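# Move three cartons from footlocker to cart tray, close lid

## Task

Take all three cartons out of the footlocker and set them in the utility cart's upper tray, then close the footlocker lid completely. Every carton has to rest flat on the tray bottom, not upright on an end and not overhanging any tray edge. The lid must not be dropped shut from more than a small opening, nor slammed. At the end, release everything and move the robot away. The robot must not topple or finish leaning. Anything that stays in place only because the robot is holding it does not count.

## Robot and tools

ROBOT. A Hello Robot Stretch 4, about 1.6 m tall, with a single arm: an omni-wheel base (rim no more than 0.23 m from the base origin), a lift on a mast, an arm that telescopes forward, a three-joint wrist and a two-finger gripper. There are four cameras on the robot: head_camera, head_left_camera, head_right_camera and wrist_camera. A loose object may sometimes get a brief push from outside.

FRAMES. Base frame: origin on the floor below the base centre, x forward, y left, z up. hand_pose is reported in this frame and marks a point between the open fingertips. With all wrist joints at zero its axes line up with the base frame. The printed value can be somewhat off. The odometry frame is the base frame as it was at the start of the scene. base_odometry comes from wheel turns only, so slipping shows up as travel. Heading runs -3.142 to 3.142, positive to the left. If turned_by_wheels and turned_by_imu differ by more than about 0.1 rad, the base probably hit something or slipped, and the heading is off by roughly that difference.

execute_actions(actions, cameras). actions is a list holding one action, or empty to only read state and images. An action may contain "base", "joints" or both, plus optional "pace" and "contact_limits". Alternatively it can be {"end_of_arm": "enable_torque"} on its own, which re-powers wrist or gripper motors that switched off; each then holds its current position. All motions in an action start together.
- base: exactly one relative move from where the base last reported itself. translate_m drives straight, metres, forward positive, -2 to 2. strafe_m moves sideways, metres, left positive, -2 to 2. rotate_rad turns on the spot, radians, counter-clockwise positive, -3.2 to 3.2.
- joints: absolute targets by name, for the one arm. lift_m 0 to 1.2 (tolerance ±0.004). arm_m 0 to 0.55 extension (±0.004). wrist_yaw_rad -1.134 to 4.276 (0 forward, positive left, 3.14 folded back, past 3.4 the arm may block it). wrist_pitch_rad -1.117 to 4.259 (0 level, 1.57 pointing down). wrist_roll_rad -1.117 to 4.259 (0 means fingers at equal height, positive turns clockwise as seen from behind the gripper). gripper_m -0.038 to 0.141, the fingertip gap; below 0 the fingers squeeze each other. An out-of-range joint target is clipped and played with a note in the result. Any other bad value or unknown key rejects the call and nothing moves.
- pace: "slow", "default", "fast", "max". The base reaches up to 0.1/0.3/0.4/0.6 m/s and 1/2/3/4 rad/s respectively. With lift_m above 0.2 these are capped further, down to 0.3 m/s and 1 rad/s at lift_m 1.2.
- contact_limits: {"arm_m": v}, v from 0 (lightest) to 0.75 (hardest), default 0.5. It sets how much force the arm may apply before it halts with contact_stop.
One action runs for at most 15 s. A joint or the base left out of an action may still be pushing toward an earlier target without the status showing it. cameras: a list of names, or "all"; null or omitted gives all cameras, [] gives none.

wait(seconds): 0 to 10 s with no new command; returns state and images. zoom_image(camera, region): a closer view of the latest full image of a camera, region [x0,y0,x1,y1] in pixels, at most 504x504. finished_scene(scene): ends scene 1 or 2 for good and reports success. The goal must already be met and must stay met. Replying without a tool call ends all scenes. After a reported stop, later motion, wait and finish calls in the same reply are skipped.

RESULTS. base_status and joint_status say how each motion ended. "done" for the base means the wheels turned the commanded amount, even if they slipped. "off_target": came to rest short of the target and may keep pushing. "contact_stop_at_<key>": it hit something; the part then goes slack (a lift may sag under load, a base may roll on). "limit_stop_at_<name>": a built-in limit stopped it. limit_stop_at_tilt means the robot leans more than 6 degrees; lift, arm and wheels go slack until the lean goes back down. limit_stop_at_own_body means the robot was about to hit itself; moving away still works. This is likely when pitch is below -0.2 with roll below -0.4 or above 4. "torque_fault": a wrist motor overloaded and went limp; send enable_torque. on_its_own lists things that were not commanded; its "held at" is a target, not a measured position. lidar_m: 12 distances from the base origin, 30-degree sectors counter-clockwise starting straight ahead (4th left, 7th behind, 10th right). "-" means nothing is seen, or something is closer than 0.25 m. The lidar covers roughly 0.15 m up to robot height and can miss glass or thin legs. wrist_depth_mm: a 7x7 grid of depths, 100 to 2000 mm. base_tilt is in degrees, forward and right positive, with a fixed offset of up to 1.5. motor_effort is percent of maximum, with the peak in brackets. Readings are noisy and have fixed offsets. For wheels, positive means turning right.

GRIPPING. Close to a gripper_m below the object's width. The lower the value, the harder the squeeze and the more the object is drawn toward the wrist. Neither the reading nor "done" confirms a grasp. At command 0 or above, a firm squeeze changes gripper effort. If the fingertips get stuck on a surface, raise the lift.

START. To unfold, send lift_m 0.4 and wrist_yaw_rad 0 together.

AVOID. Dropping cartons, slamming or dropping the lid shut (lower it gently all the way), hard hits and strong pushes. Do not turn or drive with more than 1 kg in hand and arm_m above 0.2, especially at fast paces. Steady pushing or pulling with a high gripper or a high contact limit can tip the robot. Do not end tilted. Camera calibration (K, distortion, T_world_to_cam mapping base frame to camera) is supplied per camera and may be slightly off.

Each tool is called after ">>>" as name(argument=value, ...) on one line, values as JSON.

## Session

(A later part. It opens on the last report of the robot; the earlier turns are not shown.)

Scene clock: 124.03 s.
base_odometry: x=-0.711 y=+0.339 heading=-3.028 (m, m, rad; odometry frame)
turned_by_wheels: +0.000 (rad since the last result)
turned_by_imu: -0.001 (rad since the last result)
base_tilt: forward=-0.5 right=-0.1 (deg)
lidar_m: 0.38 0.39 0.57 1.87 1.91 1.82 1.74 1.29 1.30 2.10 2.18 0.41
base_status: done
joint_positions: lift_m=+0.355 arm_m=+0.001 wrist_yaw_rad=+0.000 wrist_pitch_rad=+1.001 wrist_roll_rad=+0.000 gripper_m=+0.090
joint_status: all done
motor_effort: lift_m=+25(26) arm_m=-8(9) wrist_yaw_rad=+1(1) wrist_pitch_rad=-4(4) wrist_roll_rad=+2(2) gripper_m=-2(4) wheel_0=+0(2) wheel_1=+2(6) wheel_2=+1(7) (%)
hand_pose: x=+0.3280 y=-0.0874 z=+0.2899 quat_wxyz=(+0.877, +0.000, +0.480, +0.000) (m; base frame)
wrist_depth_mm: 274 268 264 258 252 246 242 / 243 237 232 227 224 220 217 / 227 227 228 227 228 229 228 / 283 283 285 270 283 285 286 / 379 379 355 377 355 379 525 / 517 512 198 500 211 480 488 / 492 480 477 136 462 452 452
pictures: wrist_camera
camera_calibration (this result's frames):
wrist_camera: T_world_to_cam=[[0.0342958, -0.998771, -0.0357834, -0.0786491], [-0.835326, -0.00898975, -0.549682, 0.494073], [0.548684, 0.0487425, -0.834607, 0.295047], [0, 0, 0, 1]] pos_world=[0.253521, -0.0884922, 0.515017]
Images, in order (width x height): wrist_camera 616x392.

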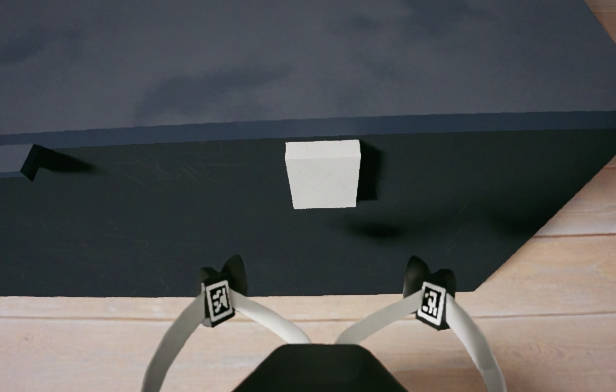

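>>> execute_actions(actions=[{"joints":{"arm_m":0.072},"pace":"slow"}], cameras=[])

>>> execute_actions(actions=[{"joints":{"gripper_m":-0.02}}], cameras=["wrist_camera"])

>>> execute_actions(actions=[{"joints":{"arm_m":0.0,"wrist_pitch_rad":1.25,"lift_m":0.386},"pace":"slow"}], cameras=["wrist_camera"])

Scene clock: 126.70 s.
base_odometry: x=-0.711 y=+0.339 heading=-3.029 (m, m, rad; odometry frame)
turned_by_wheels: +0.000 (rad since the last result)
turned_by_imu: -0.001 (rad since the last result)
base_tilt: forward=-0.6 right=-0.2 (deg)
lidar_m: 0.40 0.40 0.57 1.86 1.92 1.82 1.73 1.28 1.29 2.11 2.17 0.43
base_status: not commanded
joint_positions: lift_m=+0.355 arm_m=+0.070 wrist_yaw_rad=-0.001 wrist_pitch_rad=+1.006 wrist_roll_rad=-0.001 gripper_m=+0.090
joint_status: all done
motor_effort: lift_m=+23(25) arm_m=+11(12) wrist_yaw_rad=+5(4) wrist_pitch_rad=-18(29) wrist_roll_rad=+5(5) gripper_m=-1(4) wheel_0=+0(0) wheel_1=+1(1) wheel_2=-2(2) (%)
hand_pose: x=+0.3953 y=-0.0876 z=+0.2893 quat_wxyz=(+0.876, +0.000, +0.482, +0.000) (m; base frame)
wrist_depth_mm: 270 262 258 253 248 241 239 / 240 234 228 224 220 216 214 / 213 209 205 201 198 195 193 / 192 190 189 186 183 183 182 / 229 229 224 203 219 236 238 / 351 347 197 315 211 325 480 / 488 477 473 135 462 452 452
pictures: none
No camera images: the call's "cameras" was empty. Leave "cameras" out to get every camera's image.

Scene clock: 128.53 s.
base_odometry: x=-0.711 y=+0.339 heading=-3.029 (m, m, rad; odometry frame)
turned_by_wheels: +0.000 (rad since the last result)
turned_by_imu: -0.001 (rad since the last result)
base_tilt: forward=-0.6 right=-0.1 (deg)
lidar_m: 0.38 0.41 0.55 1.85 1.95 1.84 1.73 1.28 1.29 2.09 2.18 0.43
base_status: not commanded
joint_positions: lift_m=+0.355 arm_m=+0.071 wrist_yaw_rad=+0.001 wrist_pitch_rad=+1.008 wrist_roll_rad=+0.000 gripper_m=-0.019
joint_status: all done
on_its_own: wrist_pitch_rad is at rest, and its effort (-24) is outside its rest range (-23 to +23)
motor_effort: lift_m=+23(23) arm_m=+7(11) wrist_yaw_rad=+1(2) wrist_pitch_rad=-24(24) wrist_roll_rad=+2(5) gripper_m=-27(28) wheel_0=+0(0) wheel_1=+2(2) wheel_2=-1(2) (%)
hand_pose: x=+0.3956 y=-0.0873 z=+0.2890 quat_wxyz=(+0.876, +0.000, +0.483, +0.000) (m; base frame)
wrist_depth_mm: 262 255 250 245 240 234 230 / 234 227 222 217 213 210 208 / 207 204 200 196 193 189 187 / 190 187 185 182 182 179 177 / 231 229 230 203 218 236 238 / 357 353 181 353 185 303 473 / 488 469 466 312 459 449 452
pictures: wrist_camera
camera_calibration (this result's frames):
wrist_camera: T_world_to_cam=[[0.0347895, -0.998743, -0.0360966, -0.0809715], [-0.83916, -0.00957657, -0.543801, 0.549839], [0.542772, 0.0492094, -0.838438, 0.260645], [0, 0, 0, 1]] pos_world=[0.322749, -0.0884303, 0.514615]
Images, in order (width x height): wrist_camera 616x392.

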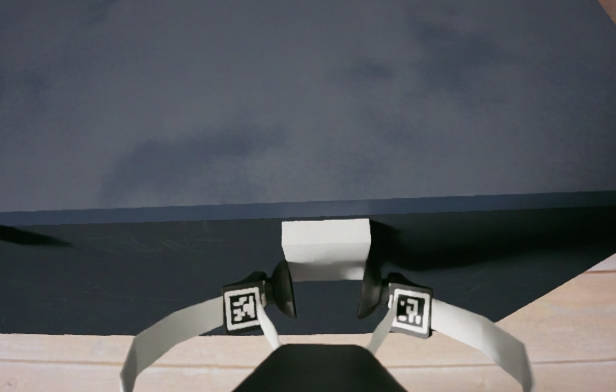

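Scene clock: 130.50 s.
base_odometry: x=-0.711 y=+0.339 heading=-3.029 (m, m, rad; odometry frame)
turned_by_wheels: +0.000 (rad since the last result)
turned_by_imu: -0.001 (rad since the last result)
base_tilt: forward=-0.6 right=-0.1 (deg)
lidar_m: 0.34 0.38 0.55 1.86 1.94 1.82 1.73 1.29 1.29 2.09 2.18 0.38
base_status: not commanded
joint_positions: lift_m=+0.386 arm_m=+0.002 wrist_yaw_rad=+0.000 wrist_pitch_rad=+1.251 wrist_roll_rad=+0.000 gripper_m=-0.020
joint_status: all done
motor_effort: lift_m=+25(30) arm_m=-9(13) wrist_yaw_rad=+2(16) wrist_pitch_rad=-2(43) wrist_roll_rad=+1(1) gripper_m=-12(29) wheel_0=+0(0) wheel_1=+1(1) wheel_2=+0(3) (%)
hand_pose: x=+0.2633 y=-0.0874 z=+0.2900 quat_wxyz=(+0.811, +0.000, +0.585, +0.000) (m; base frame)
wrist_depth_mm: 218 213 210 207 204 199 198 / 221 221 222 217 219 217 214 / 297 297 296 265 291 289 306 / 452 449 442 439 433 477 525 / 544 539 535 521 517 508 504 / 517 512 504 200 182 488 480 / 500 492 303 241 473 462 466
pictures: wrist_camera
camera_calibration (this result's frames):
wrist_camera: T_world_to_cam=[[0.0244099, -0.998768, -0.043213, -0.0716494], [-0.945193, -0.00897896, -0.326387, 0.404246], [0.325597, 0.0488117, -0.944248, 0.421156], [0, 0, 0, 1]] pos_world=[0.246712, -0.0884887, 0.52652]
Images, in order (width x height): wrist_camera 616x392.

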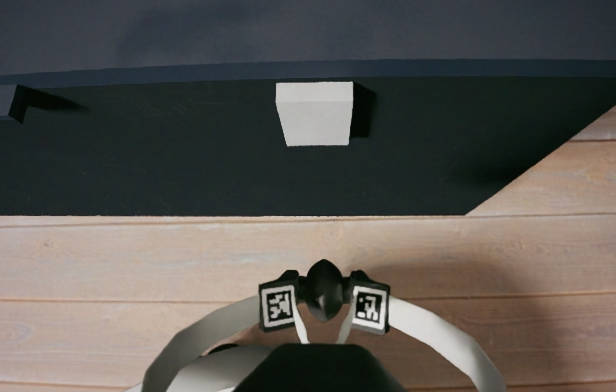

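>>> execute_actions(actions=[{"base":{"strafe_m":0.205}}], cameras=[])

>>> execute_actions(actions=[{"base":{"translate_m":-0.1},"joints":{"arm_m":0.16}}], cameras=["wrist_camera"])

Scene clock: 132.57 s.
base_odometry: x=-0.688 y=+0.136 heading=-3.029 (m, m, rad; odometry frame)
turned_by_wheels: +0.000 (rad since the last result)
turned_by_imu: -0.001 (rad since the last result)
base_tilt: forward=-0.6 right=-0.1 (deg)
lidar_m: 0.36 0.38 2.58 1.66 1.74 1.83 1.75 1.41 1.44 2.30 0.53 0.39
base_status: done
joint_positions: lift_m=+0.386 arm_m=+0.002 wrist_yaw_rad=+0.000 wrist_pitch_rad=+1.251 wrist_roll_rad=+0.000 gripper_m=-0.020
joint_status: not commanded
motor_effort: lift_m=+25(25) arm_m=-9(9) wrist_yaw_rad=+2(2) wrist_pitch_rad=-3(3) wrist_roll_rad=+1(1) gripper_m=-15(13) wheel_0=+1(9) wheel_1=-1(7) wheel_2=+0(3) (%)
hand_pose: x=+0.2633 y=-0.0874 z=+0.2900 quat_wxyz=(+0.811, +0.000, +0.585, +0.000) (m; base frame)
wrist_depth_mm: 217 213 209 208 203 200 198 / 224 225 225 208 224 220 218 / 273 301 300 298 297 293 289 / 459 452 452 442 442 436 433 / 544 535 530 521 521 512 504 / 517 512 508 200 182 488 480 / 500 492 303 241 473 459 466
pictures: none
No camera images: the call's "cameras" was empty. Leave "cameras" out to get every camera's image.

Scene clock: 134.10 s.
base_odometry: x=-0.589 y=+0.147 heading=-3.029 (m, m, rad; odometry frame)
turned_by_wheels: +0.000 (rad since the last result)
turned_by_imu: -0.001 (rad since the last result)
base_tilt: forward=-0.6 right=-0.2 (deg)
lidar_m: 0.46 0.47 2.58 1.65 1.75 1.70 1.63 1.33 1.35 2.30 0.66 0.50
base_status: done
joint_positions: lift_m=+0.386 arm_m=+0.158 wrist_yaw_rad=+0.000 wrist_pitch_rad=+1.251 wrist_roll_rad=+0.000 gripper_m=-0.020
joint_status: all done
motor_effort: lift_m=+25(25) arm_m=+9(11) wrist_yaw_rad=+1(0) wrist_pitch_rad=-3(3) wrist_roll_rad=+2(1) gripper_m=-14(14) wheel_0=-1(6) wheel_1=-1(3) wheel_2=+0(10) (%)
hand_pose: x=+0.4202 y=-0.0874 z=+0.2900 quat_wxyz=(+0.811, +0.000, +0.585, +0.000) (m; base frame)
wrist_depth_mm: 216 212 208 205 202 198 196 / 205 202 198 194 191 189 187 / 196 192 189 187 183 181 179 / 235 257 254 231 250 247 245 / 535 525 508 415 484 484 484 / 521 512 504 200 182 488 480 / 496 492 484 307 473 462 462
pictures: wrist_camera
camera_calibration (this result's frames):
wrist_camera: T_world_to_cam=[[0.0244274, -0.998767, -0.0432156, -0.0754813], [-0.945227, -0.00899977, -0.326289, 0.552506], [0.325498, 0.0488189, -0.944282, 0.370168], [0, 0, 0, 1]] pos_world=[0.403599, -0.0884871, 0.526558]
Images, in order (width x height): wrist_camera 616x392.

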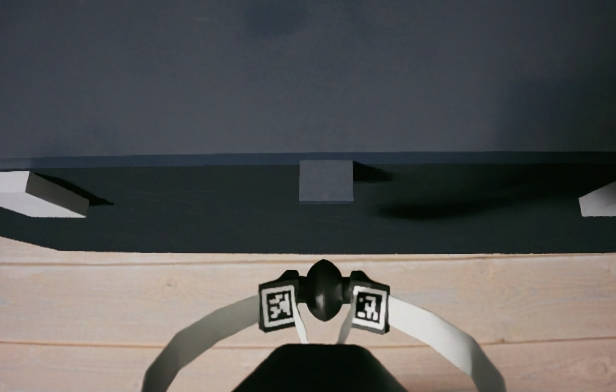

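>>> execute_actions(actions=[{"joints":{"arm_m":0.205},"pace":"slow"}], cameras=["wrist_camera"])

>>> execute_actions(actions=[{"joints":{"lift_m":0.44},"pace":"fast"}], cameras=["wrist_camera","head_left_camera"])

Scene clock: 135.83 s.
base_odometry: x=-0.589 y=+0.147 heading=-3.029 (m, m, rad; odometry frame)
turned_by_wheels: +0.000 (rad since the last result)
turned_by_imu: -0.001 (rad since the last result)
base_tilt: forward=-0.6 right=-0.1 (deg)
lidar_m: 0.46 0.48 2.57 1.66 1.72 1.71 1.65 1.34 1.34 2.31 0.65 0.48
base_status: not commanded
joint_positions: lift_m=+0.386 arm_m=+0.203 wrist_yaw_rad=+0.000 wrist_pitch_rad=+1.251 wrist_roll_rad=+0.000 gripper_m=-0.020
joint_status: all done
motor_effort: lift_m=+25(25) arm_m=+9(9) wrist_yaw_rad=+1(2) wrist_pitch_rad=-4(4) wrist_roll_rad=+1(2) gripper_m=-15(15) wheel_0=+0(1) wheel_1=-1(1) wheel_2=+0(0) (%)
hand_pose: x=+0.4650 y=-0.0874 z=+0.2900 quat_wxyz=(+0.811, +0.000, +0.586, +0.000) (m; base frame)
wrist_depth_mm: 215 211 208 205 201 198 196 / 205 201 196 194 191 189 186 / 193 190 187 185 181 179 177 / 184 180 178 176 174 171 169 / 212 207 200 175 192 190 190 / 521 512 500 191 182 484 477 / 500 492 484 306 473 459 466
pictures: wrist_camera
camera_calibration (this result's frames):
wrist_camera: T_world_to_cam=[[0.0244061, -0.998767, -0.0432266, -0.076565], [-0.945376, -0.00899831, -0.325858, 0.5948], [0.325067, 0.0488183, -0.94443, 0.355784], [0, 0, 0, 1]] pos_world=[0.448524, -0.0884872, 0.526524]
Images, in order (width x height): wrist_camera 616x392.

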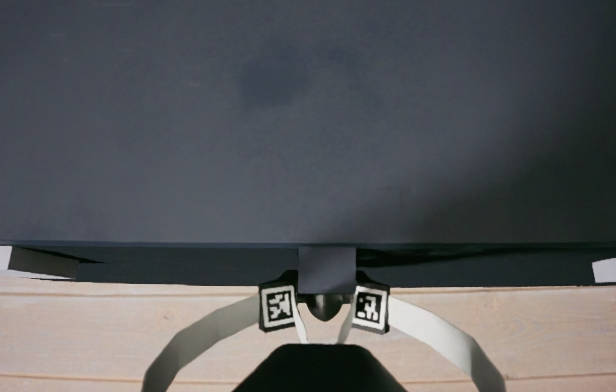

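Scene clock: 137.10 s.
base_odometry: x=-0.589 y=+0.147 heading=-3.028 (m, m, rad; odometry frame)
turned_by_wheels: +0.000 (rad since the last result)
turned_by_imu: +0.000 (rad since the last result)
base_tilt: forward=-0.5 right=-0.1 (deg)
lidar_m: 0.44 0.49 2.54 1.65 1.71 1.72 1.64 1.33 1.35 2.29 0.67 0.47
base_status: not commanded
joint_positions: lift_m=+0.410 arm_m=+0.204 wrist_yaw_rad=-0.002 wrist_pitch_rad=+1.264 wrist_roll_rad=+0.000 gripper_m=-0.020
joint_status: lift_m contact_stop (moved +0.024 of +0.054)
on_its_own: lift_m is slack since a contact_stop (your +0.440 is given up); wrist_pitch_rad is at rest, and its effort (-43) is outside its rest range (-23 to +23)
motor_effort: lift_m=+27(39) arm_m=+5(9) wrist_yaw_rad=+7(7) wrist_pitch_rad=-43(53) wrist_roll_rad=+1(1) gripper_m=-17(23) wheel_0=+2(2) wheel_1=+0(1) wheel_2=-1(3) (%)
hand_pose: x=+0.4618 y=-0.0876 z=+0.3131 quat_wxyz=(+0.807, +0.000, +0.591, -0.001) (m; base frame)
wrist_depth_mm: 231 227 223 220 216 212 210 / 220 216 213 209 206 202 200 / 210 206 202 200 197 194 191 / 200 198 195 191 189 186 183 / 207 195 190 187 184 181 179 / 535 530 521 189 183 500 496 / 517 508 500 325 488 477 480
pictures: head_left_camera, wrist_camera
camera_calibration (this result's frames):
wrist_camera: T_world_to_cam=[[0.0219487, -0.99881, -0.0435473, -0.074422], [-0.949663, -0.00721383, -0.31319, 0.597465], [0.312503, 0.0482293, -0.948692, 0.385704], [0, 0, 0, 1]] pos_world=[0.44849, -0.0886257, 0.549794]
Images, in order (width x height): head_left_camera 420x672, wrist_camera 616x392.

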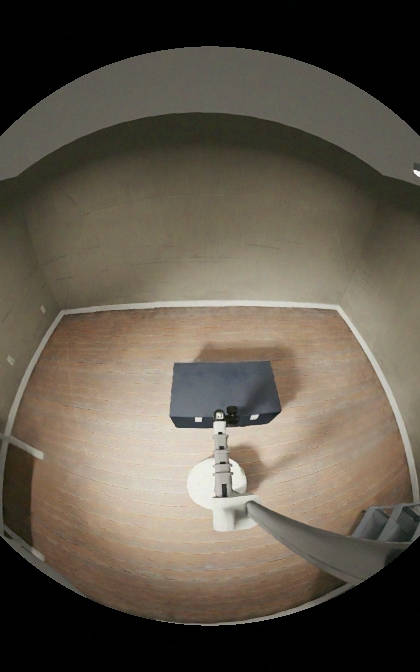

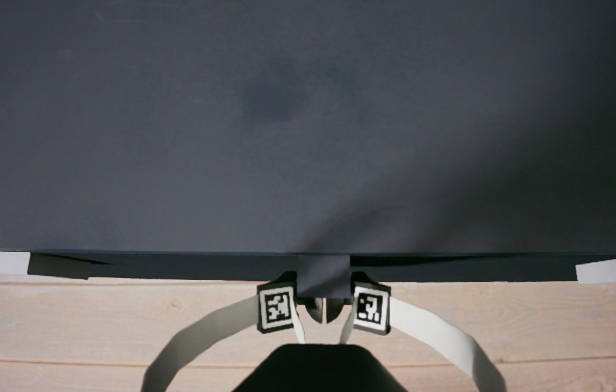

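>>> execute_actions(actions=[{"joints":{"lift_m":0.385}}], cameras=[])

>>> execute_actions(actions=[{"base":{"translate_m":-0.1},"joints":{"arm_m":0.0}}], cameras=[])

>>> execute_actions(actions=[{"joints":{"lift_m":0.08,"wrist_pitch_rad":0,"gripper_m":0.14}}], cameras=[])

>>> execute_actions(actions=[{"base":{"translate_m":0.12},"pace":"slow"}], cameras=[])

>>> execute_actions(actions=[{"base":{"translate_m":1.08}}], cameras=["head_camera"])

>>> execute_actions(actions=[{"joints":{"arm_m":0.2},"pace":"slow","contact_limits":{"arm_m":0.15}}], cameras=["head_camera"])

Scene clock: 138.13 s.
base_odometry: x=-0.589 y=+0.147 heading=-3.028 (m, m, rad; odometry frame)
turned_by_wheels: +0.000 (rad since the last result)
turned_by_imu: +0.000 (rad since the last result)
base_tilt: forward=-0.5 right=-0.1 (deg)
lidar_m: 0.48 0.49 2.56 1.65 1.76 1.73 1.63 1.34 1.36 2.31 0.66 0.49
base_status: not commanded
joint_positions: lift_m=+0.386 arm_m=+0.204 wrist_yaw_rad=-0.002 wrist_pitch_rad=+1.256 wrist_roll_rad=+0.000 gripper_m=-0.020
joint_status: all done
motor_effort: lift_m=+14(24) arm_m=+5(5) wrist_yaw_rad=+9(12) wrist_pitch_rad=-18(40) wrist_roll_rad=+1(2) gripper_m=-14(15) wheel_0=+2(3) wheel_1=+0(0) wheel_2=-1(1) (%)
hand_pose: x=+0.4641 y=-0.0876 z=+0.2894 quat_wxyz=(+0.809, +0.001, +0.587, -0.001) (m; base frame)
wrist_depth_mm: 213 210 206 203 199 196 194 / 203 199 196 193 190 187 185 / 191 189 186 183 180 178 176 / 182 180 178 175 172 170 168 / 207 201 194 174 186 185 185 / 517 512 504 191 182 484 477 / 496 492 484 140 473 459 462
pictures: none
No camera images: the call's "cameras" was empty. Leave "cameras" out to get every camera's image.

Scene clock: 139.83 s.
base_odometry: x=-0.490 y=+0.158 heading=-3.029 (m, m, rad; odometry frame)
turned_by_wheels: +0.000 (rad since the last result)
turned_by_imu: -0.001 (rad since the last result)
base_tilt: forward=-0.5 right=-0.1 (deg)
lidar_m: 0.56 0.58 2.56 1.62 1.75 1.62 1.52 1.28 1.26 2.31 2.39 0.58
base_status: done
joint_positions: lift_m=+0.385 arm_m=+0.002 wrist_yaw_rad=+0.000 wrist_pitch_rad=+1.251 wrist_roll_rad=+0.000 gripper_m=-0.020
joint_status: all done
motor_effort: lift_m=+16(16) arm_m=-9(5) wrist_yaw_rad=+1(8) wrist_pitch_rad=-3(18) wrist_roll_rad=+1(1) gripper_m=-14(12) wheel_0=+0(10) wheel_1=+0(6) wheel_2=-2(7) (%)
hand_pose: x=+0.2631 y=-0.0874 z=+0.2898 quat_wxyz=(+0.811, +0.000, +0.585, +0.000) (m; base frame)
wrist_depth_mm: 466 462 452 449 449 452 445 / 627 564 564 569 559 554 549 / 609 597 585 574 564 564 554 / 574 569 554 544 539 535 525 / 549 535 535 525 517 508 504 / 521 512 504 200 182 488 480 / 500 496 303 240 477 462 466
pictures: none
No camera images: the call's "cameras" was empty. Leave "cameras" out to get every camera's image.

Scene clock: 142.33 s.
base_odometry: x=-0.490 y=+0.158 heading=-3.029 (m, m, rad; odometry frame)
turned_by_wheels: +0.000 (rad since the last result)
turned_by_imu: -0.001 (rad since the last result)
base_tilt: forward=-0.5 right=-0.1 (deg)
lidar_m: 0.55 0.60 2.57 1.65 1.75 1.61 1.54 1.26 1.27 2.31 2.39 0.58
base_status: not commanded
joint_positions: lift_m=+0.080 arm_m=+0.001 wrist_yaw_rad=+0.000 wrist_pitch_rad=+0.002 wrist_roll_rad=+0.000 gripper_m=+0.140
joint_status: all done
motor_effort: lift_m=+16(15) arm_m=-8(9) wrist_yaw_rad=+1(2) wrist_pitch_rad=-8(8) wrist_roll_rad=+1(2) gripper_m=+0(9) wheel_0=+0(1) wheel_1=+0(0) wheel_2=-2(2) (%)
hand_pose: x=+0.4609 y=-0.0874 z=+0.2579 quat_wxyz=(+1.000, +0.000, +0.001, +0.000) (m; base frame)
wrist_depth_mm: - - 1983 1983 1983 1921 1921 / - - - 1983 - 1983 1983 / - - - - 1983 1983 1983 / 359 343 347 342 338 330 314 / 362 353 349 343 338 330 324 / 362 355 347 343 338 196 327 / 364 357 351 134 338 334 327
pictures: none
No camera images: the call's "cameras" was empty. Leave "cameras" out to get every camera's image.

Scene clock: 144.80 s.
base_odometry: x=-0.609 y=+0.145 heading=-3.029 (m, m, rad; odometry frame)
turned_by_wheels: +0.000 (rad since the last result)
turned_by_imu: -0.001 (rad since the last result)
base_tilt: forward=-0.6 right=-0.1 (deg)
lidar_m: 0.45 0.47 2.56 1.65 1.74 1.73 1.65 1.35 1.38 2.30 0.66 0.47
base_status: done
joint_positions: lift_m=+0.080 arm_m=+0.001 wrist_yaw_rad=-0.004 wrist_pitch_rad=+0.002 wrist_roll_rad=+0.000 gripper_m=+0.140
joint_status: not commanded
motor_effort: lift_m=+16(16) arm_m=-5(8) wrist_yaw_rad=+11(16) wrist_pitch_rad=-7(8) wrist_roll_rad=+1(2) gripper_m=-1(1) wheel_0=+2(3) wheel_1=+1(7) wheel_2=-6(7) (%)
hand_pose: x=+0.4600 y=-0.0886 z=+0.2580 quat_wxyz=(+1.000, +0.000, +0.001, -0.002) (m; base frame)
wrist_depth_mm: 1983 1983 1921 1863 1921 1863 1863 / 1983 1983 1921 1921 1921 1863 1863 / 248 245 242 238 235 231 229 / 236 244 240 237 234 231 229 / 246 245 242 239 236 231 229 / 250 246 241 239 236 193 231 / 250 247 243 133 236 234 231
pictures: none
No camera images: the call's "cameras" was empty. Leave "cameras" out to get every camera's image.

Scene clock: 149.87 s.
base_odometry: x=-1.682 y=+0.023 heading=-3.029 (m, m, rad; odometry frame)
turned_by_wheels: +0.000 (rad since the last result)
turned_by_imu: -0.004 (rad since the last result)
base_tilt: forward=-0.5 right=-0.1 (deg)
lidar_m: 0.46 0.45 1.43 2.47 1.97 2.36 2.77 2.20 2.40 2.28 0.66 0.48
base_status: done
joint_positions: lift_m=+0.080 arm_m=+0.001 wrist_yaw_rad=-0.003 wrist_pitch_rad=+0.002 wrist_roll_rad=+0.000 gripper_m=+0.140
joint_status: not commanded
motor_effort: lift_m=+16(16) arm_m=-5(5) wrist_yaw_rad=+8(16) wrist_pitch_rad=-6(6) wrist_roll_rad=+1(1) gripper_m=+3(2) wheel_0=+2(6) wheel_1=+2(5) wheel_2=-3(11) (%)
hand_pose: x=+0.4600 y=-0.0882 z=+0.2581 quat_wxyz=(+1.000, +0.000, +0.001, -0.001) (m; base frame)
wrist_depth_mm: 820 798 798 788 778 768 768 / 809 809 798 788 788 778 759 / 247 245 241 237 235 232 229 / 235 244 241 237 235 232 229 / 247 245 241 238 236 232 230 / 249 246 241 238 235 195 232 / 250 247 244 141 236 235 231
pictures: head_camera
Images, in order (width x height): head_camera 420x560.

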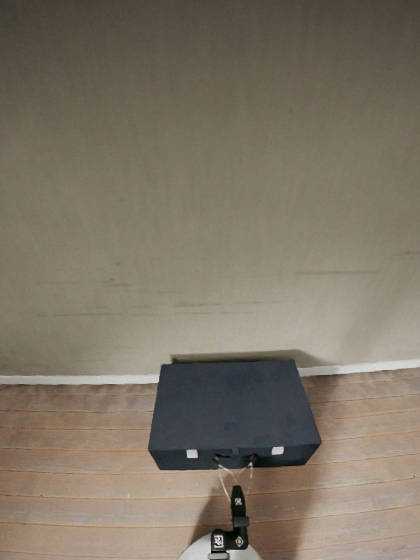

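Scene clock: 151.73 s.
base_odometry: x=-1.681 y=+0.023 heading=-3.030 (m, m, rad; odometry frame)
turned_by_wheels: -0.001 (rad since the last result)
turned_by_imu: -0.002 (rad since the last result)
base_tilt: forward=-0.6 right=-0.2 (deg)
lidar_m: 0.54 0.57 1.45 2.46 1.95 2.37 2.75 2.20 2.40 2.29 1.48 0.60
base_status: not commanded
joint_positions: lift_m=+0.080 arm_m=+0.092 wrist_yaw_rad=-0.008 wrist_pitch_rad=+0.000 wrist_roll_rad=+0.000 gripper_m=+0.140
joint_status: arm_m contact_stop (moved +0.092 of +0.199)
on_its_own: arm_m is slack since a contact_stop (your +0.200 is given up); wrist_yaw_rad is at rest, and its effort (+26) is outside its rest range (-13 to +13)
motor_effort: lift_m=+16(16) arm_m=+0(20) wrist_yaw_rad=+26(41) wrist_pitch_rad=-2(6) wrist_roll_rad=+0(1) gripper_m=+0(0) wheel_0=+0(2) wheel_1=+2(2) wheel_2=-13(13) (%)
contact_limits: arm_m 0.15
hand_pose: x=+0.5511 y=-0.0898 z=+0.2585 quat_wxyz=(+1.000, +0.000, +0.000, -0.004) (m; base frame)
wrist_depth_mm: 723 707 707 699 691 691 683 / 715 707 707 699 691 691 691 / 242 241 239 236 235 233 232 / 232 240 238 236 235 233 231 / 242 241 239 238 236 234 234 / 244 243 240 237 236 196 234 / 244 243 241 138 237 236 235
pictures: head_camera
Images, in order (width x height): head_camera 420x560.

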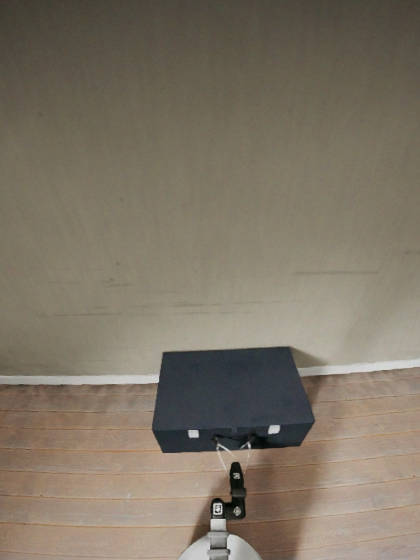

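>>> execute_actions(actions=[{"joints":{"arm_m":0.0,"gripper_m":-0.01,"lift_m":0.125}}], cameras=[])

>>> execute_actions(actions=[{"base":{"strafe_m":0.2}}], cameras=["wrist_camera"])

>>> execute_actions(actions=[{"joints":{"arm_m":0.12},"pace":"slow","contact_limits":{"arm_m":0.25}}], cameras=["wrist_camera"])

Scene clock: 154.27 s.
base_odometry: x=-1.682 y=+0.023 heading=-3.029 (m, m, rad; odometry frame)
turned_by_wheels: +0.001 (rad since the last result)
turned_by_imu: +0.000 (rad since the last result)
base_tilt: forward=-0.5 right=-0.1 (deg)
lidar_m: 0.55 0.59 1.43 2.45 1.98 2.37 2.74 2.18 2.41 2.29 1.47 0.57
base_status: not commanded
joint_positions: lift_m=+0.125 arm_m=+0.002 wrist_yaw_rad=+0.000 wrist_pitch_rad=+0.002 wrist_roll_rad=+0.000 gripper_m=-0.010
joint_status: all done
motor_effort: lift_m=+25(26) arm_m=-9(5) wrist_yaw_rad=+2(24) wrist_pitch_rad=-7(10) wrist_roll_rad=+1(0) gripper_m=-9(11) wheel_0=+1(0) wheel_1=+3(3) wheel_2=-1(13) (%)
hand_pose: x=+0.4609 y=-0.0875 z=+0.3022 quat_wxyz=(+1.000, +0.000, +0.001, +0.000) (m; base frame)
wrist_depth_mm: 809 809 798 788 778 768 768 / 809 809 798 798 788 778 768 / 820 809 809 798 788 778 768 / 809 530 368 329 325 322 319 / 340 324 330 327 324 320 307 / 340 336 330 202 183 324 320 / 343 338 332 137 327 322 322
pictures: none
No camera images: the call's "cameras" was empty. Leave "cameras" out to get every camera's image.

Scene clock: 156.20 s.
base_odometry: x=-1.659 y=-0.176 heading=-3.029 (m, m, rad; odometry frame)
turned_by_wheels: +0.000 (rad since the last result)
turned_by_imu: -0.001 (rad since the last result)
base_tilt: forward=-0.5 right=-0.2 (deg)
lidar_m: 0.55 1.04 1.44 2.27 1.80 2.08 2.75 2.32 2.63 2.48 0.82 0.59
base_status: done
joint_positions: lift_m=+0.125 arm_m=+0.002 wrist_yaw_rad=+0.000 wrist_pitch_rad=+0.002 wrist_roll_rad=+0.000 gripper_m=-0.010
joint_status: not commanded
motor_effort: lift_m=+25(25) arm_m=-9(9) wrist_yaw_rad=+1(1) wrist_pitch_rad=-7(7) wrist_roll_rad=+1(0) gripper_m=-10(9) wheel_0=+2(3) wheel_1=+0(11) wheel_2=-1(2) (%)
hand_pose: x=+0.4609 y=-0.0875 z=+0.3022 quat_wxyz=(+1.000, +0.000, +0.001, +0.000) (m; base frame)
wrist_depth_mm: 798 809 798 788 778 759 759 / 809 809 798 788 788 778 759 / 809 809 788 788 788 778 768 / 820 809 366 325 322 320 317 / 820 330 329 312 324 319 315 / 820 334 329 202 183 320 317 / 809 334 329 137 324 319 319
pictures: wrist_camera
camera_calibration (this result's frames):
wrist_camera: T_world_to_cam=[[0.048581, -0.998778, 0.00906088, -0.102926], [0.0100076, -0.0085844, -0.999913, 0.358336], [0.998769, 0.0486675, 0.00957836, -0.230207], [0, 0, 0, 1]] pos_world=[0.231338, -0.0885202, 0.361442]
Images, in order (width x height): wrist_camera 616x392.

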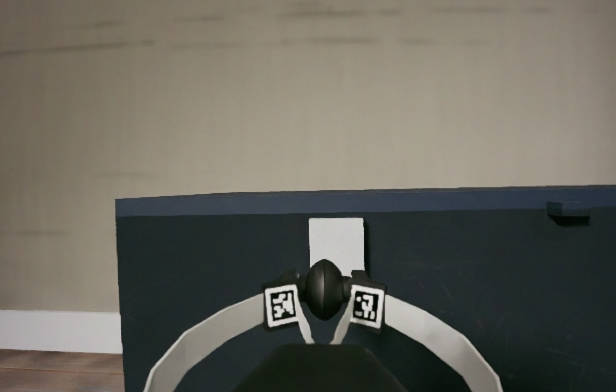

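Scene clock: 158.03 s.
base_odometry: x=-1.659 y=-0.176 heading=-3.029 (m, m, rad; odometry frame)
turned_by_wheels: +0.000 (rad since the last result)
turned_by_imu: -0.001 (rad since the last result)
base_tilt: forward=-0.5 right=-0.1 (deg)
lidar_m: 0.54 1.06 1.41 2.26 1.82 2.07 2.75 2.31 2.61 2.48 0.82 0.58
base_status: not commanded
joint_positions: lift_m=+0.125 arm_m=+0.083 wrist_yaw_rad=-0.006 wrist_pitch_rad=+0.001 wrist_roll_rad=+0.000 gripper_m=-0.010
joint_status: arm_m contact_stop (moved +0.081 of +0.118)
on_its_own: arm_m is slack since a contact_stop (your +0.120 is given up); wrist_yaw_rad is at rest, and its effort (+19) is outside its rest range (-13 to +13)
motor_effort: lift_m=+24(25) arm_m=+0(21) wrist_yaw_rad=+19(34) wrist_pitch_rad=-3(7) wrist_roll_rad=+0(1) gripper_m=-7(8) wheel_0=+5(5) wheel_1=+3(3) wheel_2=-10(12) (%)
contact_limits: arm_m 0.25
hand_pose: x=+0.5417 y=-0.0891 z=+0.3027 quat_wxyz=(+1.000, +0.000, +0.000, -0.003) (m; base frame)
wrist_depth_mm: 715 715 707 699 699 699 676 / 723 723 715 707 699 699 683 / 723 715 715 707 707 699 699 / 732 715 303 245 242 239 238 / 492 249 248 231 242 240 238 / 488 249 183 204 183 240 239 / 699 250 248 187 243 240 239
pictures: wrist_camera
camera_calibration (this result's frames):
wrist_camera: T_world_to_cam=[[0.0428753, -0.999039, 0.0091295, -0.105448], [0.0113622, -0.00864973, -0.999898, 0.357212], [0.999016, 0.0429747, 0.0109804, -0.311882], [0, 0, 0, 1]] pos_world=[0.312037, -0.0888539, 0.361563]
Images, in order (width x height): wrist_camera 616x392.

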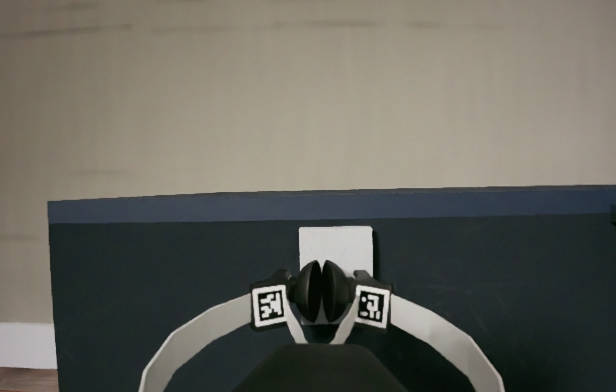

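>>> execute_actions(actions=[{"base":{"strafe_m":-0.01},"joints":{"arm_m":0.05,"lift_m":0.07}}], cameras=[])

>>> execute_actions(actions=[{"joints":{"arm_m":0.092},"pace":"slow","contact_limits":{"arm_m":0.1}}], cameras=[])

>>> execute_actions(actions=[{"joints":{"lift_m":0.1},"pace":"slow"}], cameras=["wrist_camera"])

Scene clock: 159.27 s.
base_odometry: x=-1.660 y=-0.166 heading=-3.029 (m, m, rad; odometry frame)
turned_by_wheels: +0.000 (rad since the last result)
turned_by_imu: -0.001 (rad since the last result)
base_tilt: forward=-0.6 right=-0.1 (deg)
lidar_m: 0.55 1.04 1.43 2.27 1.82 2.10 2.73 2.30 2.57 2.47 0.80 0.57
base_status: done
joint_positions: lift_m=+0.070 arm_m=+0.052 wrist_yaw_rad=+0.000 wrist_pitch_rad=+0.002 wrist_roll_rad=+0.000 gripper_m=-0.010
joint_status: all done
motor_effort: lift_m=+16(23) arm_m=-9(6) wrist_yaw_rad=+1(16) wrist_pitch_rad=-6(7) wrist_roll_rad=+0(0) gripper_m=-7(11) wheel_0=+0(8) wheel_1=-2(3) wheel_2=-1(12) (%)
hand_pose: x=+0.5109 y=-0.0874 z=+0.2480 quat_wxyz=(+1.000, +0.000, +0.001, +0.000) (m; base frame)
wrist_depth_mm: 759 759 741 732 723 715 715 / 759 759 750 741 732 715 715 / 768 279 277 273 272 267 265 / 759 279 278 262 272 268 266 / 768 281 278 274 272 271 268 / 759 282 278 202 183 270 268 / 634 283 278 137 274 270 270
pictures: none
No camera images: the call's "cameras" was empty. Leave "cameras" out to get every camera's image.

Scene clock: 160.83 s.
base_odometry: x=-1.660 y=-0.166 heading=-3.029 (m, m, rad; odometry frame)
turned_by_wheels: +0.000 (rad since the last result)
turned_by_imu: -0.001 (rad since the last result)
base_tilt: forward=-0.6 right=-0.2 (deg)
lidar_m: 0.54 1.04 1.43 2.26 1.83 2.08 2.74 2.32 2.60 2.48 0.79 0.57
base_status: not commanded
joint_positions: lift_m=+0.070 arm_m=+0.090 wrist_yaw_rad=+0.000 wrist_pitch_rad=+0.002 wrist_roll_rad=+0.000 gripper_m=-0.010
joint_status: all done
motor_effort: lift_m=+16(16) arm_m=+9(10) wrist_yaw_rad=+2(2) wrist_pitch_rad=-6(6) wrist_roll_rad=+0(0) gripper_m=-12(10) wheel_0=+0(0) wheel_1=-2(2) wheel_2=-1(1) (%)
contact_limits: arm_m 0.1
hand_pose: x=+0.5498 y=-0.0874 z=+0.2480 quat_wxyz=(+1.000, +0.000, +0.001, +0.000) (m; base frame)
wrist_depth_mm: 715 715 699 699 691 676 683 / 723 707 699 699 691 683 676 / 242 239 236 233 232 229 228 / 242 240 238 221 232 231 229 / 243 241 239 235 234 230 229 / 245 243 237 202 185 232 230 / 245 243 239 137 235 232 231
pictures: none
No camera images: the call's "cameras" was empty. Leave "cameras" out to get every camera's image.

Scene clock: 161.90 s.
base_odometry: x=-1.660 y=-0.166 heading=-3.029 (m, m, rad; odometry frame)
turned_by_wheels: +0.000 (rad since the last result)
turned_by_imu: +0.000 (rad since the last result)
base_tilt: forward=-0.5 right=-0.2 (deg)
lidar_m: 0.54 1.04 1.41 2.27 1.81 2.08 2.75 2.32 2.60 2.47 0.80 0.56
base_status: not commanded
joint_positions: lift_m=+0.099 arm_m=+0.090 wrist_yaw_rad=+0.000 wrist_pitch_rad=+0.023 wrist_roll_rad=+0.000 gripper_m=-0.010
joint_status: all done
on_its_own: wrist_pitch_rad is at rest, and its effort (-67) is outside its rest range (-23 to +23)
motor_effort: lift_m=+33(33) arm_m=+9(9) wrist_yaw_rad=+1(1) wrist_pitch_rad=-67(67) wrist_roll_rad=+0(1) gripper_m=-8(7) wheel_0=+0(0) wheel_1=-2(2) wheel_2=-1(1) (%)
hand_pose: x=+0.5498 y=-0.0874 z=+0.2706 quat_wxyz=(+1.000, +0.000, +0.011, +0.000) (m; base frame)
wrist_depth_mm: 699 707 683 683 676 676 668 / 715 707 691 691 683 676 668 / 715 239 236 233 231 229 226 / 242 238 236 222 231 230 229 / 245 242 239 224 234 232 230 / 247 244 240 200 184 235 232 / 250 247 242 190 238 236 235
pictures: wrist_camera
camera_calibration (this result's frames):
wrist_camera: T_world_to_cam=[[0.048783, -0.998777, 0.00805714, -0.106787], [-0.0106213, -0.00858503, -0.999907, 0.337164], [0.998753, 0.0486929, -0.0110271, -0.313045], [0, 0, 0, 1]] pos_world=[0.321445, -0.0885186, 0.334541]
Images, in order (width x height): wrist_camera 616x392.

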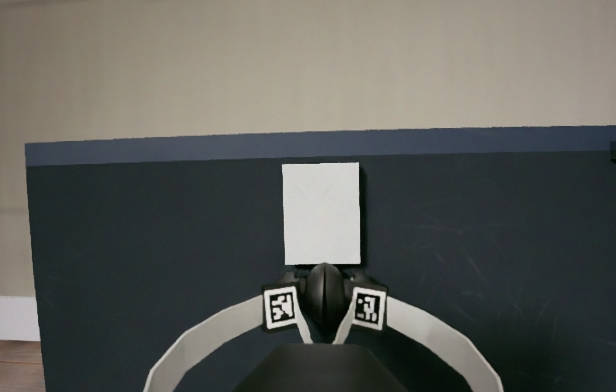

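>>> execute_actions(actions=[{"joints":{"lift_m":0.07}}], cameras=[])

>>> execute_actions(actions=[{"base":{"strafe_m":-0.203},"joints":{"arm_m":0.05,"lift_m":0.0,"wrist_pitch_rad":-0.4}}], cameras=["wrist_camera"])

>>> execute_actions(actions=[{"joints":{"arm_m":0.15},"pace":"slow","contact_limits":{"arm_m":0.1}}], cameras=["wrist_camera"])

Scene clock: 163.07 s.
base_odometry: x=-1.660 y=-0.166 heading=-3.029 (m, m, rad; odometry frame)
turned_by_wheels: +0.000 (rad since the last result)
turned_by_imu: +0.000 (rad since the last result)
base_tilt: forward=-0.5 right=-0.1 (deg)
lidar_m: 0.54 1.05 1.40 2.25 1.80 2.11 2.75 2.32 2.63 2.46 0.81 0.57
base_status: not commanded
joint_positions: lift_m=+0.070 arm_m=+0.090 wrist_yaw_rad=+0.000 wrist_pitch_rad=+0.002 wrist_roll_rad=+0.000 gripper_m=-0.010
joint_status: all done
motor_effort: lift_m=+16(32) arm_m=+9(9) wrist_yaw_rad=+2(2) wrist_pitch_rad=-8(67) wrist_roll_rad=+0(1) gripper_m=-10(10) wheel_0=+0(0) wheel_1=-2(2) wheel_2=-1(1) (%)
hand_pose: x=+0.5498 y=-0.0875 z=+0.2479 quat_wxyz=(+1.000, +0.000, +0.001, +0.000) (m; base frame)
wrist_depth_mm: 715 715 707 699 691 683 668 / 715 715 699 691 683 683 683 / 241 239 237 233 232 229 228 / 243 239 238 223 233 230 229 / 244 241 239 236 234 232 229 / 245 242 238 201 184 231 230 / 245 242 239 137 235 232 230
pictures: none
No camera images: the call's "cameras" was empty. Leave "cameras" out to get every camera's image.

Scene clock: 165.03 s.
base_odometry: x=-1.683 y=+0.036 heading=-3.029 (m, m, rad; odometry frame)
turned_by_wheels: +0.000 (rad since the last result)
turned_by_imu: -0.001 (rad since the last result)
base_tilt: forward=-0.5 right=-0.2 (deg)
lidar_m: 0.53 0.59 1.44 2.47 2.00 2.38 2.76 2.18 2.40 2.28 1.49 0.57
base_status: done
joint_positions: lift_m=+0.028 arm_m=+0.055 wrist_yaw_rad=+0.000 wrist_pitch_rad=-0.398 wrist_roll_rad=+0.000 gripper_m=-0.010
joint_status: lift_m limit_stop_at_own_body (moved -0.043 of -0.070); arm_m limit_stop_at_own_body (moved -0.035 of -0.040); the others done
on_its_own: lift_m is slack since a limit_stop_at_own_body (your +0.000 is given up); arm_m is slack since a limit_stop_at_own_body (your +0.050 is given up)
motor_effort: lift_m=+20(21) arm_m=+0(8) wrist_yaw_rad=+1(4) wrist_pitch_rad=-7(58) wrist_roll_rad=+0(1) gripper_m=-10(9) wheel_0=+0(10) wheel_1=+1(9) wheel_2=-1(1) (%)
hand_pose: x=+0.4919 y=-0.0874 z=+0.3179 quat_wxyz=(+0.980, +0.000, -0.198, +0.000) (m; base frame)
wrist_depth_mm: 1060 1042 1025 1008 1008 976 976 / 991 976 960 946 931 917 904 / 917 904 891 878 878 866 854 / 854 842 842 831 820 809 798 / 315 314 309 304 301 298 297 / 289 294 290 202 184 282 273 / 281 281 272 137 270 266 265
pictures: wrist_camera
camera_calibration (this result's frames):
wrist_camera: T_world_to_cam=[[0.0412208, -0.998776, 0.0273197, -0.106749], [0.398811, -0.00862324, -0.916993, 0.156089], [0.916106, 0.0486946, 0.397968, -0.3441], [0, 0, 0, 1]] pos_world=[0.257382, -0.0885163, 0.282989]
Images, in order (width x height): wrist_camera 616x392.

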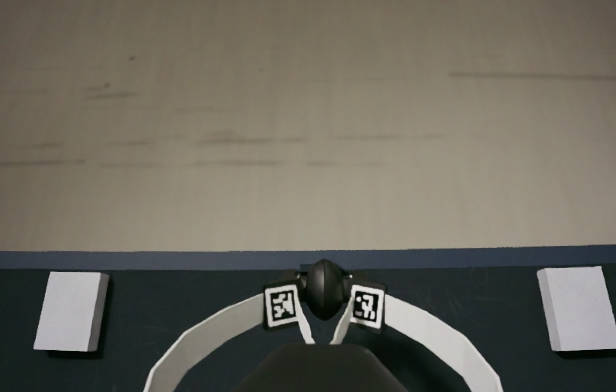

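not run: a stop came earlier in this reply.

Need more arm out; back up.

>>> execute_actions(actions=[{"base":{"translate_m":-0.12},"joints":{"arm_m":0.17}}], cameras=[])

>>> execute_actions(actions=[{"joints":{"lift_m":0.0}}], cameras=[])

>>> execute_actions(actions=[{"joints":{"arm_m":0.27},"pace":"slow","contact_limits":{"arm_m":0.1}}], cameras=["wrist_camera"])

Scene clock: 166.83 s.
base_odometry: x=-1.563 y=+0.049 heading=-3.029 (m, m, rad; odometry frame)
turned_by_wheels: +0.000 (rad since the last result)
turned_by_imu: -0.001 (rad since the last result)
base_tilt: forward=-0.6 right=-0.1 (deg)
lidar_m: 0.67 0.70 1.61 2.47 1.91 2.36 2.63 2.08 2.40 2.28 1.65 0.69
base_status: done
joint_positions: lift_m=+0.028 arm_m=+0.168 wrist_yaw_rad=+0.000 wrist_pitch_rad=-0.398 wrist_roll_rad=+0.000 gripper_m=-0.010
joint_status: all done
on_its_own: lift_m is slack since a limit_stop_at_own_body (your +0.000 is given up)
motor_effort: lift_m=+20(21) arm_m=+9(9) wrist_yaw_rad=+1(1) wrist_pitch_rad=-6(6) wrist_roll_rad=+0(1) gripper_m=-11(8) wheel_0=-2(7) wheel_1=-2(6) wheel_2=-1(9) (%)
hand_pose: x=+0.6053 y=-0.0874 z=+0.3179 quat_wxyz=(+0.980, +0.000, -0.198, +0.000) (m; base frame)
wrist_depth_mm: 1078 1060 1042 1025 1025 991 991 / 991 976 960 946 931 917 917 / 917 917 904 891 878 878 842 / 866 854 842 831 820 809 798 / 325 809 317 312 307 304 301 / 297 300 297 202 183 289 277 / 286 285 278 137 277 272 270
pictures: none
No camera images: the call's "cameras" was empty. Leave "cameras" out to get every camera's image.

Scene clock: 167.73 s.
base_odometry: x=-1.563 y=+0.049 heading=-3.029 (m, m, rad; odometry frame)
turned_by_wheels: +0.000 (rad since the last result)
turned_by_imu: +0.000 (rad since the last result)
base_tilt: forward=-0.6 right=-0.1 (deg)
lidar_m: 0.66 0.70 1.60 2.46 1.88 2.35 2.63 2.09 2.37 2.27 1.65 0.69
base_status: not commanded
joint_positions: lift_m=+0.000 arm_m=+0.168 wrist_yaw_rad=+0.000 wrist_pitch_rad=-0.398 wrist_roll_rad=+0.000 gripper_m=-0.010
joint_status: all done
motor_effort: lift_m=+16(20) arm_m=+9(9) wrist_yaw_rad=+1(0) wrist_pitch_rad=-7(7) wrist_roll_rad=+1(1) gripper_m=-9(12) wheel_0=-2(2) wheel_1=-2(2) wheel_2=-1(1) (%)
hand_pose: x=+0.6053 y=-0.0874 z=+0.2904 quat_wxyz=(+0.980, +0.000, -0.198, +0.000) (m; base frame)
wrist_depth_mm: 1060 1042 1042 1025 991 991 991 / 1008 976 960 946 946 931 917 / 931 904 904 891 866 878 866 / 866 854 842 854 831 809 809 / 319 315 315 310 307 304 293 / 297 300 296 202 184 289 279 / 289 286 279 137 276 272 272
pictures: none
No camera images: the call's "cameras" was empty. Leave "cameras" out to get every camera's image.

Scene clock: 169.37 s.
base_odometry: x=-1.563 y=+0.049 heading=-3.029 (m, m, rad; odometry frame)
turned_by_wheels: +0.000 (rad since the last result)
turned_by_imu: -0.001 (rad since the last result)
base_tilt: forward=-0.6 right=-0.2 (deg)
lidar_m: 0.66 0.69 1.59 2.47 1.91 2.39 2.63 2.09 2.40 2.27 1.63 0.71
base_status: not commanded
joint_positions: lift_m=+0.000 arm_m=+0.242 wrist_yaw_rad=-0.008 wrist_pitch_rad=-0.406 wrist_roll_rad=+0.000 gripper_m=-0.010
joint_status: arm_m contact_stop (moved +0.073 of +0.102)
on_its_own: arm_m is slack since a contact_stop (your +0.270 is given up); wrist_yaw_rad is at rest, and its effort (+24) is outside its rest range (-13 to +13)
motor_effort: lift_m=+17(17) arm_m=+0(13) wrist_yaw_rad=+24(25) wrist_pitch_rad=+17(19) wrist_roll_rad=+1(1) gripper_m=-2(10) wheel_0=+1(2) wheel_1=+0(2) wheel_2=-8(8) (%)
contact_limits: arm_m 0.1
hand_pose: x=+0.6772 y=-0.0895 z=+0.2925 quat_wxyz=(+0.979, -0.001, -0.202, -0.004) (m; base frame)
wrist_depth_mm: 976 960 946 931 917 917 904 / 904 891 878 866 854 842 842 / 842 831 820 798 798 788 778 / 262 260 256 253 251 249 248 / 238 244 241 239 237 234 232 / 229 230 186 204 184 221 220 / 220 217 215 140 212 207 209
pictures: wrist_camera
camera_calibration (this result's frames):
wrist_camera: T_world_to_cam=[[0.0334064, -0.999059, 0.0276629, -0.110534], [0.406322, -0.0117117, -0.913655, 0.0525776], [0.913119, 0.0417619, 0.405549, -0.504443], [0, 0, 0, 1]] pos_world=[0.442946, -0.0887473, 0.255672]
Images, in order (width x height): wrist_camera 616x392.

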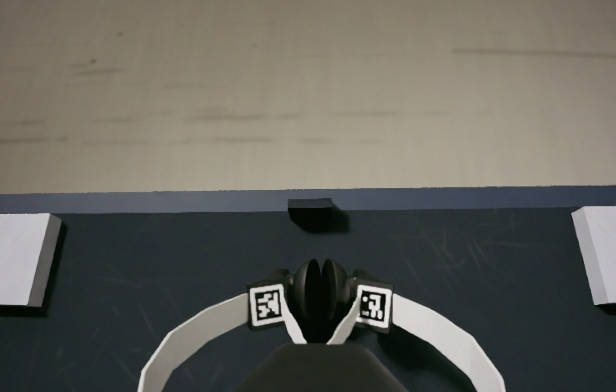

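>>> execute_actions(actions=[{"base":{"strafe_m":0.008},"joints":{"arm_m":0.232}}], cameras=[])

>>> execute_actions(actions=[{"joints":{"arm_m":0.254,"wrist_pitch_rad":-0.5},"pace":"slow"}], cameras=["wrist_camera"])

>>> execute_actions(actions=[{"joints":{"arm_m":0.262,"wrist_pitch_rad":-0.54},"pace":"slow"}], cameras=["wrist_camera"])

Scene clock: 170.10 s.
base_odometry: x=-1.562 y=+0.041 heading=-3.029 (m, m, rad; odometry frame)
turned_by_wheels: +0.000 (rad since the last result)
turned_by_imu: +0.000 (rad since the last result)
base_tilt: forward=-0.5 right=-0.2 (deg)
lidar_m: 0.68 0.69 1.60 2.46 1.90 2.37 2.61 2.09 2.38 2.28 1.65 0.69
base_status: done
joint_positions: lift_m=+0.000 arm_m=+0.234 wrist_yaw_rad=+0.000 wrist_pitch_rad=-0.398 wrist_roll_rad=+0.000 gripper_m=-0.010
joint_status: all done
motor_effort: lift_m=+17(17) arm_m=-9(6) wrist_yaw_rad=+2(24) wrist_pitch_rad=-6(17) wrist_roll_rad=+0(1) gripper_m=-9(11) wheel_0=+2(8) wheel_1=+1(7) wheel_2=+0(7) (%)
hand_pose: x=+0.6703 y=-0.0875 z=+0.2904 quat_wxyz=(+0.980, +0.000, -0.198, +0.000) (m; base frame)
wrist_depth_mm: 976 946 946 931 917 904 904 / 904 904 891 866 866 854 831 / 842 842 820 809 809 788 788 / 271 267 264 259 257 254 252 / 244 251 248 246 242 240 237 / 236 237 233 202 184 227 225 / 228 225 220 137 218 213 213
pictures: none
No camera images: the call's "cameras" was empty. Leave "cameras" out to get every camera's image.

Scene clock: 171.33 s.
base_odometry: x=-1.562 y=+0.041 heading=-3.030 (m, m, rad; odometry frame)
turned_by_wheels: +0.000 (rad since the last result)
turned_by_imu: -0.001 (rad since the last result)
base_tilt: forward=-0.5 right=-0.1 (deg)
lidar_m: 0.65 0.68 1.60 2.45 1.88 2.35 2.61 2.10 2.39 2.30 1.64 0.71
base_status: not commanded
joint_positions: lift_m=+0.000 arm_m=+0.251 wrist_yaw_rad=-0.005 wrist_pitch_rad=-0.504 wrist_roll_rad=+0.000 gripper_m=-0.010
joint_status: all done
on_its_own: wrist_yaw_rad is at rest, and its effort (+15) is outside its rest range (-13 to +13)
motor_effort: lift_m=+17(17) arm_m=+14(18) wrist_yaw_rad=+15(15) wrist_pitch_rad=+12(15) wrist_roll_rad=+0(0) gripper_m=-9(6) wheel_0=+2(2) wheel_1=+1(1) wheel_2=-4(4) (%)
hand_pose: x=+0.6745 y=-0.0887 z=+0.3179 quat_wxyz=(+0.968, -0.001, -0.250, -0.002) (m; base frame)
wrist_depth_mm: 1098 1060 1060 1060 1025 1025 1008 / 991 976 960 931 946 917 917 / 891 878 878 866 842 842 842 / 809 820 798 798 788 768 759 / 246 249 246 239 241 239 236 / 226 231 183 200 183 223 220 / 216 216 212 129 211 206 207
pictures: wrist_camera
camera_calibration (this result's frames):
wrist_camera: T_world_to_cam=[[0.0331713, -0.998951, 0.0315573, -0.111447], [0.49394, -0.0110637, -0.869425, 0.00381731], [0.868863, 0.0444274, 0.493055, -0.510046], [0, 0, 0, 1]] pos_world=[0.444971, -0.0886277, 0.258317]
Images, in order (width x height): wrist_camera 616x392.

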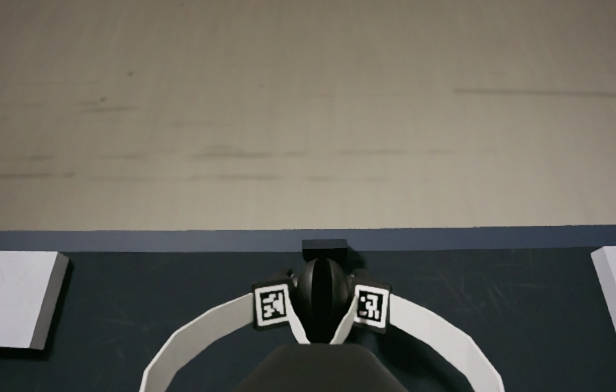

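Scene clock: 172.20 s.
base_odometry: x=-1.562 y=+0.041 heading=-3.030 (m, m, rad; odometry frame)
turned_by_wheels: +0.000 (rad since the last result)
turned_by_imu: +0.000 (rad since the last result)
base_tilt: forward=-0.5 right=-0.1 (deg)
lidar_m: 0.67 0.69 1.62 2.47 1.91 2.37 2.61 2.10 2.41 2.29 1.63 0.72
base_status: not commanded
joint_positions: lift_m=+0.000 arm_m=+0.259 wrist_yaw_rad=-0.008 wrist_pitch_rad=-0.543 wrist_roll_rad=+0.000 gripper_m=-0.010
joint_status: all done
on_its_own: wrist_yaw_rad is at rest, and its effort (+25) is outside its rest range (-13 to +13)
motor_effort: lift_m=+20(20) arm_m=+17(20) wrist_yaw_rad=+25(26) wrist_pitch_rad=+8(15) wrist_roll_rad=+0(1) gripper_m=-4(7) wheel_0=+3(2) wheel_1=+2(1) wheel_2=-7(7) (%)
hand_pose: x=+0.6761 y=-0.0895 z=+0.3274 quat_wxyz=(+0.963, -0.001, -0.268, -0.004) (m; base frame)
wrist_depth_mm: 1138 1098 1118 1078 1078 1060 1042 / 1025 1008 976 976 960 946 946 / 917 904 891 878 866 866 854 / 831 831 798 798 798 788 778 / 249 247 245 240 240 238 237 / 225 228 185 202 183 221 219 / 213 213 210 140 207 201 204
pictures: wrist_camera
camera_calibration (this result's frames):
wrist_camera: T_world_to_cam=[[0.0285538, -0.999047, 0.0330127, -0.109963], [0.527201, -0.0130078, -0.849641, -0.017923], [0.849261, 0.0416648, 0.526327, -0.513948], [0, 0, 0, 1]] pos_world=[0.449064, -0.0886774, 0.258906]
Images, in order (width x height): wrist_camera 616x392.

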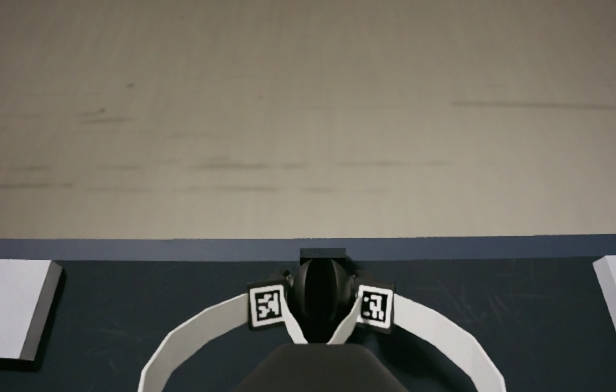

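>>> execute_actions(actions=[{"joints":{"arm_m":0.267,"wrist_pitch_rad":-0.58,"gripper_m":-0.035},"pace":"slow"}], cameras=[])

>>> execute_actions(actions=[{"joints":{"arm_m":0.272,"wrist_pitch_rad":-0.61},"pace":"slow"}], cameras=["wrist_camera"])

Scene clock: 173.43 s.
base_odometry: x=-1.562 y=+0.041 heading=-3.030 (m, m, rad; odometry frame)
turned_by_wheels: +0.000 (rad since the last result)
turned_by_imu: +0.000 (rad since the last result)
base_tilt: forward=-0.5 right=-0.1 (deg)
lidar_m: 0.67 0.71 1.59 2.45 1.89 2.36 2.59 2.10 2.40 2.29 1.66 0.70
base_status: not commanded
joint_positions: lift_m=+0.000 arm_m=+0.265 wrist_yaw_rad=-0.005 wrist_pitch_rad=-0.572 wrist_roll_rad=+0.000 gripper_m=-0.035
joint_status: all done
on_its_own: wrist_yaw_rad is at rest, and its effort (+17) is outside its rest range (-13 to +13); wrist_pitch_rad is at rest, and its effort (-25) is outside its rest range (-23 to +23)
motor_effort: lift_m=+24(23) arm_m=+13(17) wrist_yaw_rad=+17(24) wrist_pitch_rad=-25(31) wrist_roll_rad=+0(0) gripper_m=-14(11) wheel_0=+3(3) wheel_1=+2(2) wheel_2=-7(7) (%)
hand_pose: x=+0.6777 y=-0.0887 z=+0.3341 quat_wxyz=(+0.959, -0.001, -0.282, -0.003) (m; base frame)
wrist_depth_mm: 1160 1138 1138 1118 1098 1078 1098 / 1042 1025 991 991 960 976 960 / 917 917 904 891 878 866 866 / 842 820 809 809 809 798 788 / 248 246 243 238 238 236 234 / 224 227 180 200 180 218 216 / 210 206 208 170 204 198 201
pictures: none
No camera images: the call's "cameras" was empty. Leave "cameras" out to get every camera's image.

Scene clock: 174.17 s.
base_odometry: x=-1.562 y=+0.041 heading=-3.030 (m, m, rad; odometry frame)
turned_by_wheels: +0.000 (rad since the last result)
turned_by_imu: +0.000 (rad since the last result)
base_tilt: forward=-0.5 right=-0.1 (deg)
lidar_m: 0.66 0.70 1.59 2.46 1.91 2.38 2.63 2.10 2.39 2.28 1.63 0.71
base_status: not commanded
joint_positions: lift_m=+0.000 arm_m=+0.269 wrist_yaw_rad=-0.005 wrist_pitch_rad=-0.597 wrist_roll_rad=+0.000 gripper_m=-0.035
joint_status: all done
on_its_own: wrist_yaw_rad is at rest, and its effort (+17) is outside its rest range (-13 to +13); wrist_pitch_rad is at rest, and its effort (-38) is outside its rest range (-23 to +23)
motor_effort: lift_m=+24(24) arm_m=+14(14) wrist_yaw_rad=+17(17) wrist_pitch_rad=-38(52) wrist_roll_rad=+1(1) gripper_m=-11(11) wheel_0=+3(3) wheel_1=+2(2) wheel_2=-6(7) (%)
hand_pose: x=+0.6785 y=-0.0887 z=+0.3401 quat_wxyz=(+0.956, -0.001, -0.294, -0.003) (m; base frame)
wrist_depth_mm: 1205 1182 1182 1160 1138 1098 1098 / 1078 1042 1025 1008 1008 976 991 / 946 931 917 904 891 878 878 / 842 831 831 820 809 798 788 / 248 246 244 238 238 236 234 / 223 225 180 205 181 217 214 / 208 207 206 209 203 197 200
pictures: wrist_camera
camera_calibration (this result's frames):
wrist_camera: T_world_to_cam=[[0.0296386, -0.998949, 0.0349508, -0.111076], [0.572105, -0.011719, -0.820097, -0.0487618], [0.819645, 0.0443021, 0.571156, -0.517669], [0, 0, 0, 1]] pos_world=[0.455494, -0.0885969, 0.259563]
Images, in order (width x height): wrist_camera 616x392.

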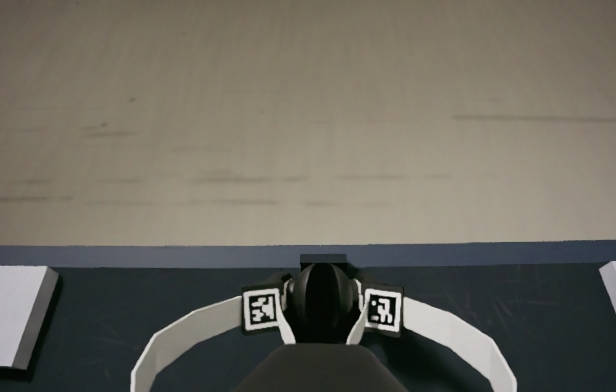

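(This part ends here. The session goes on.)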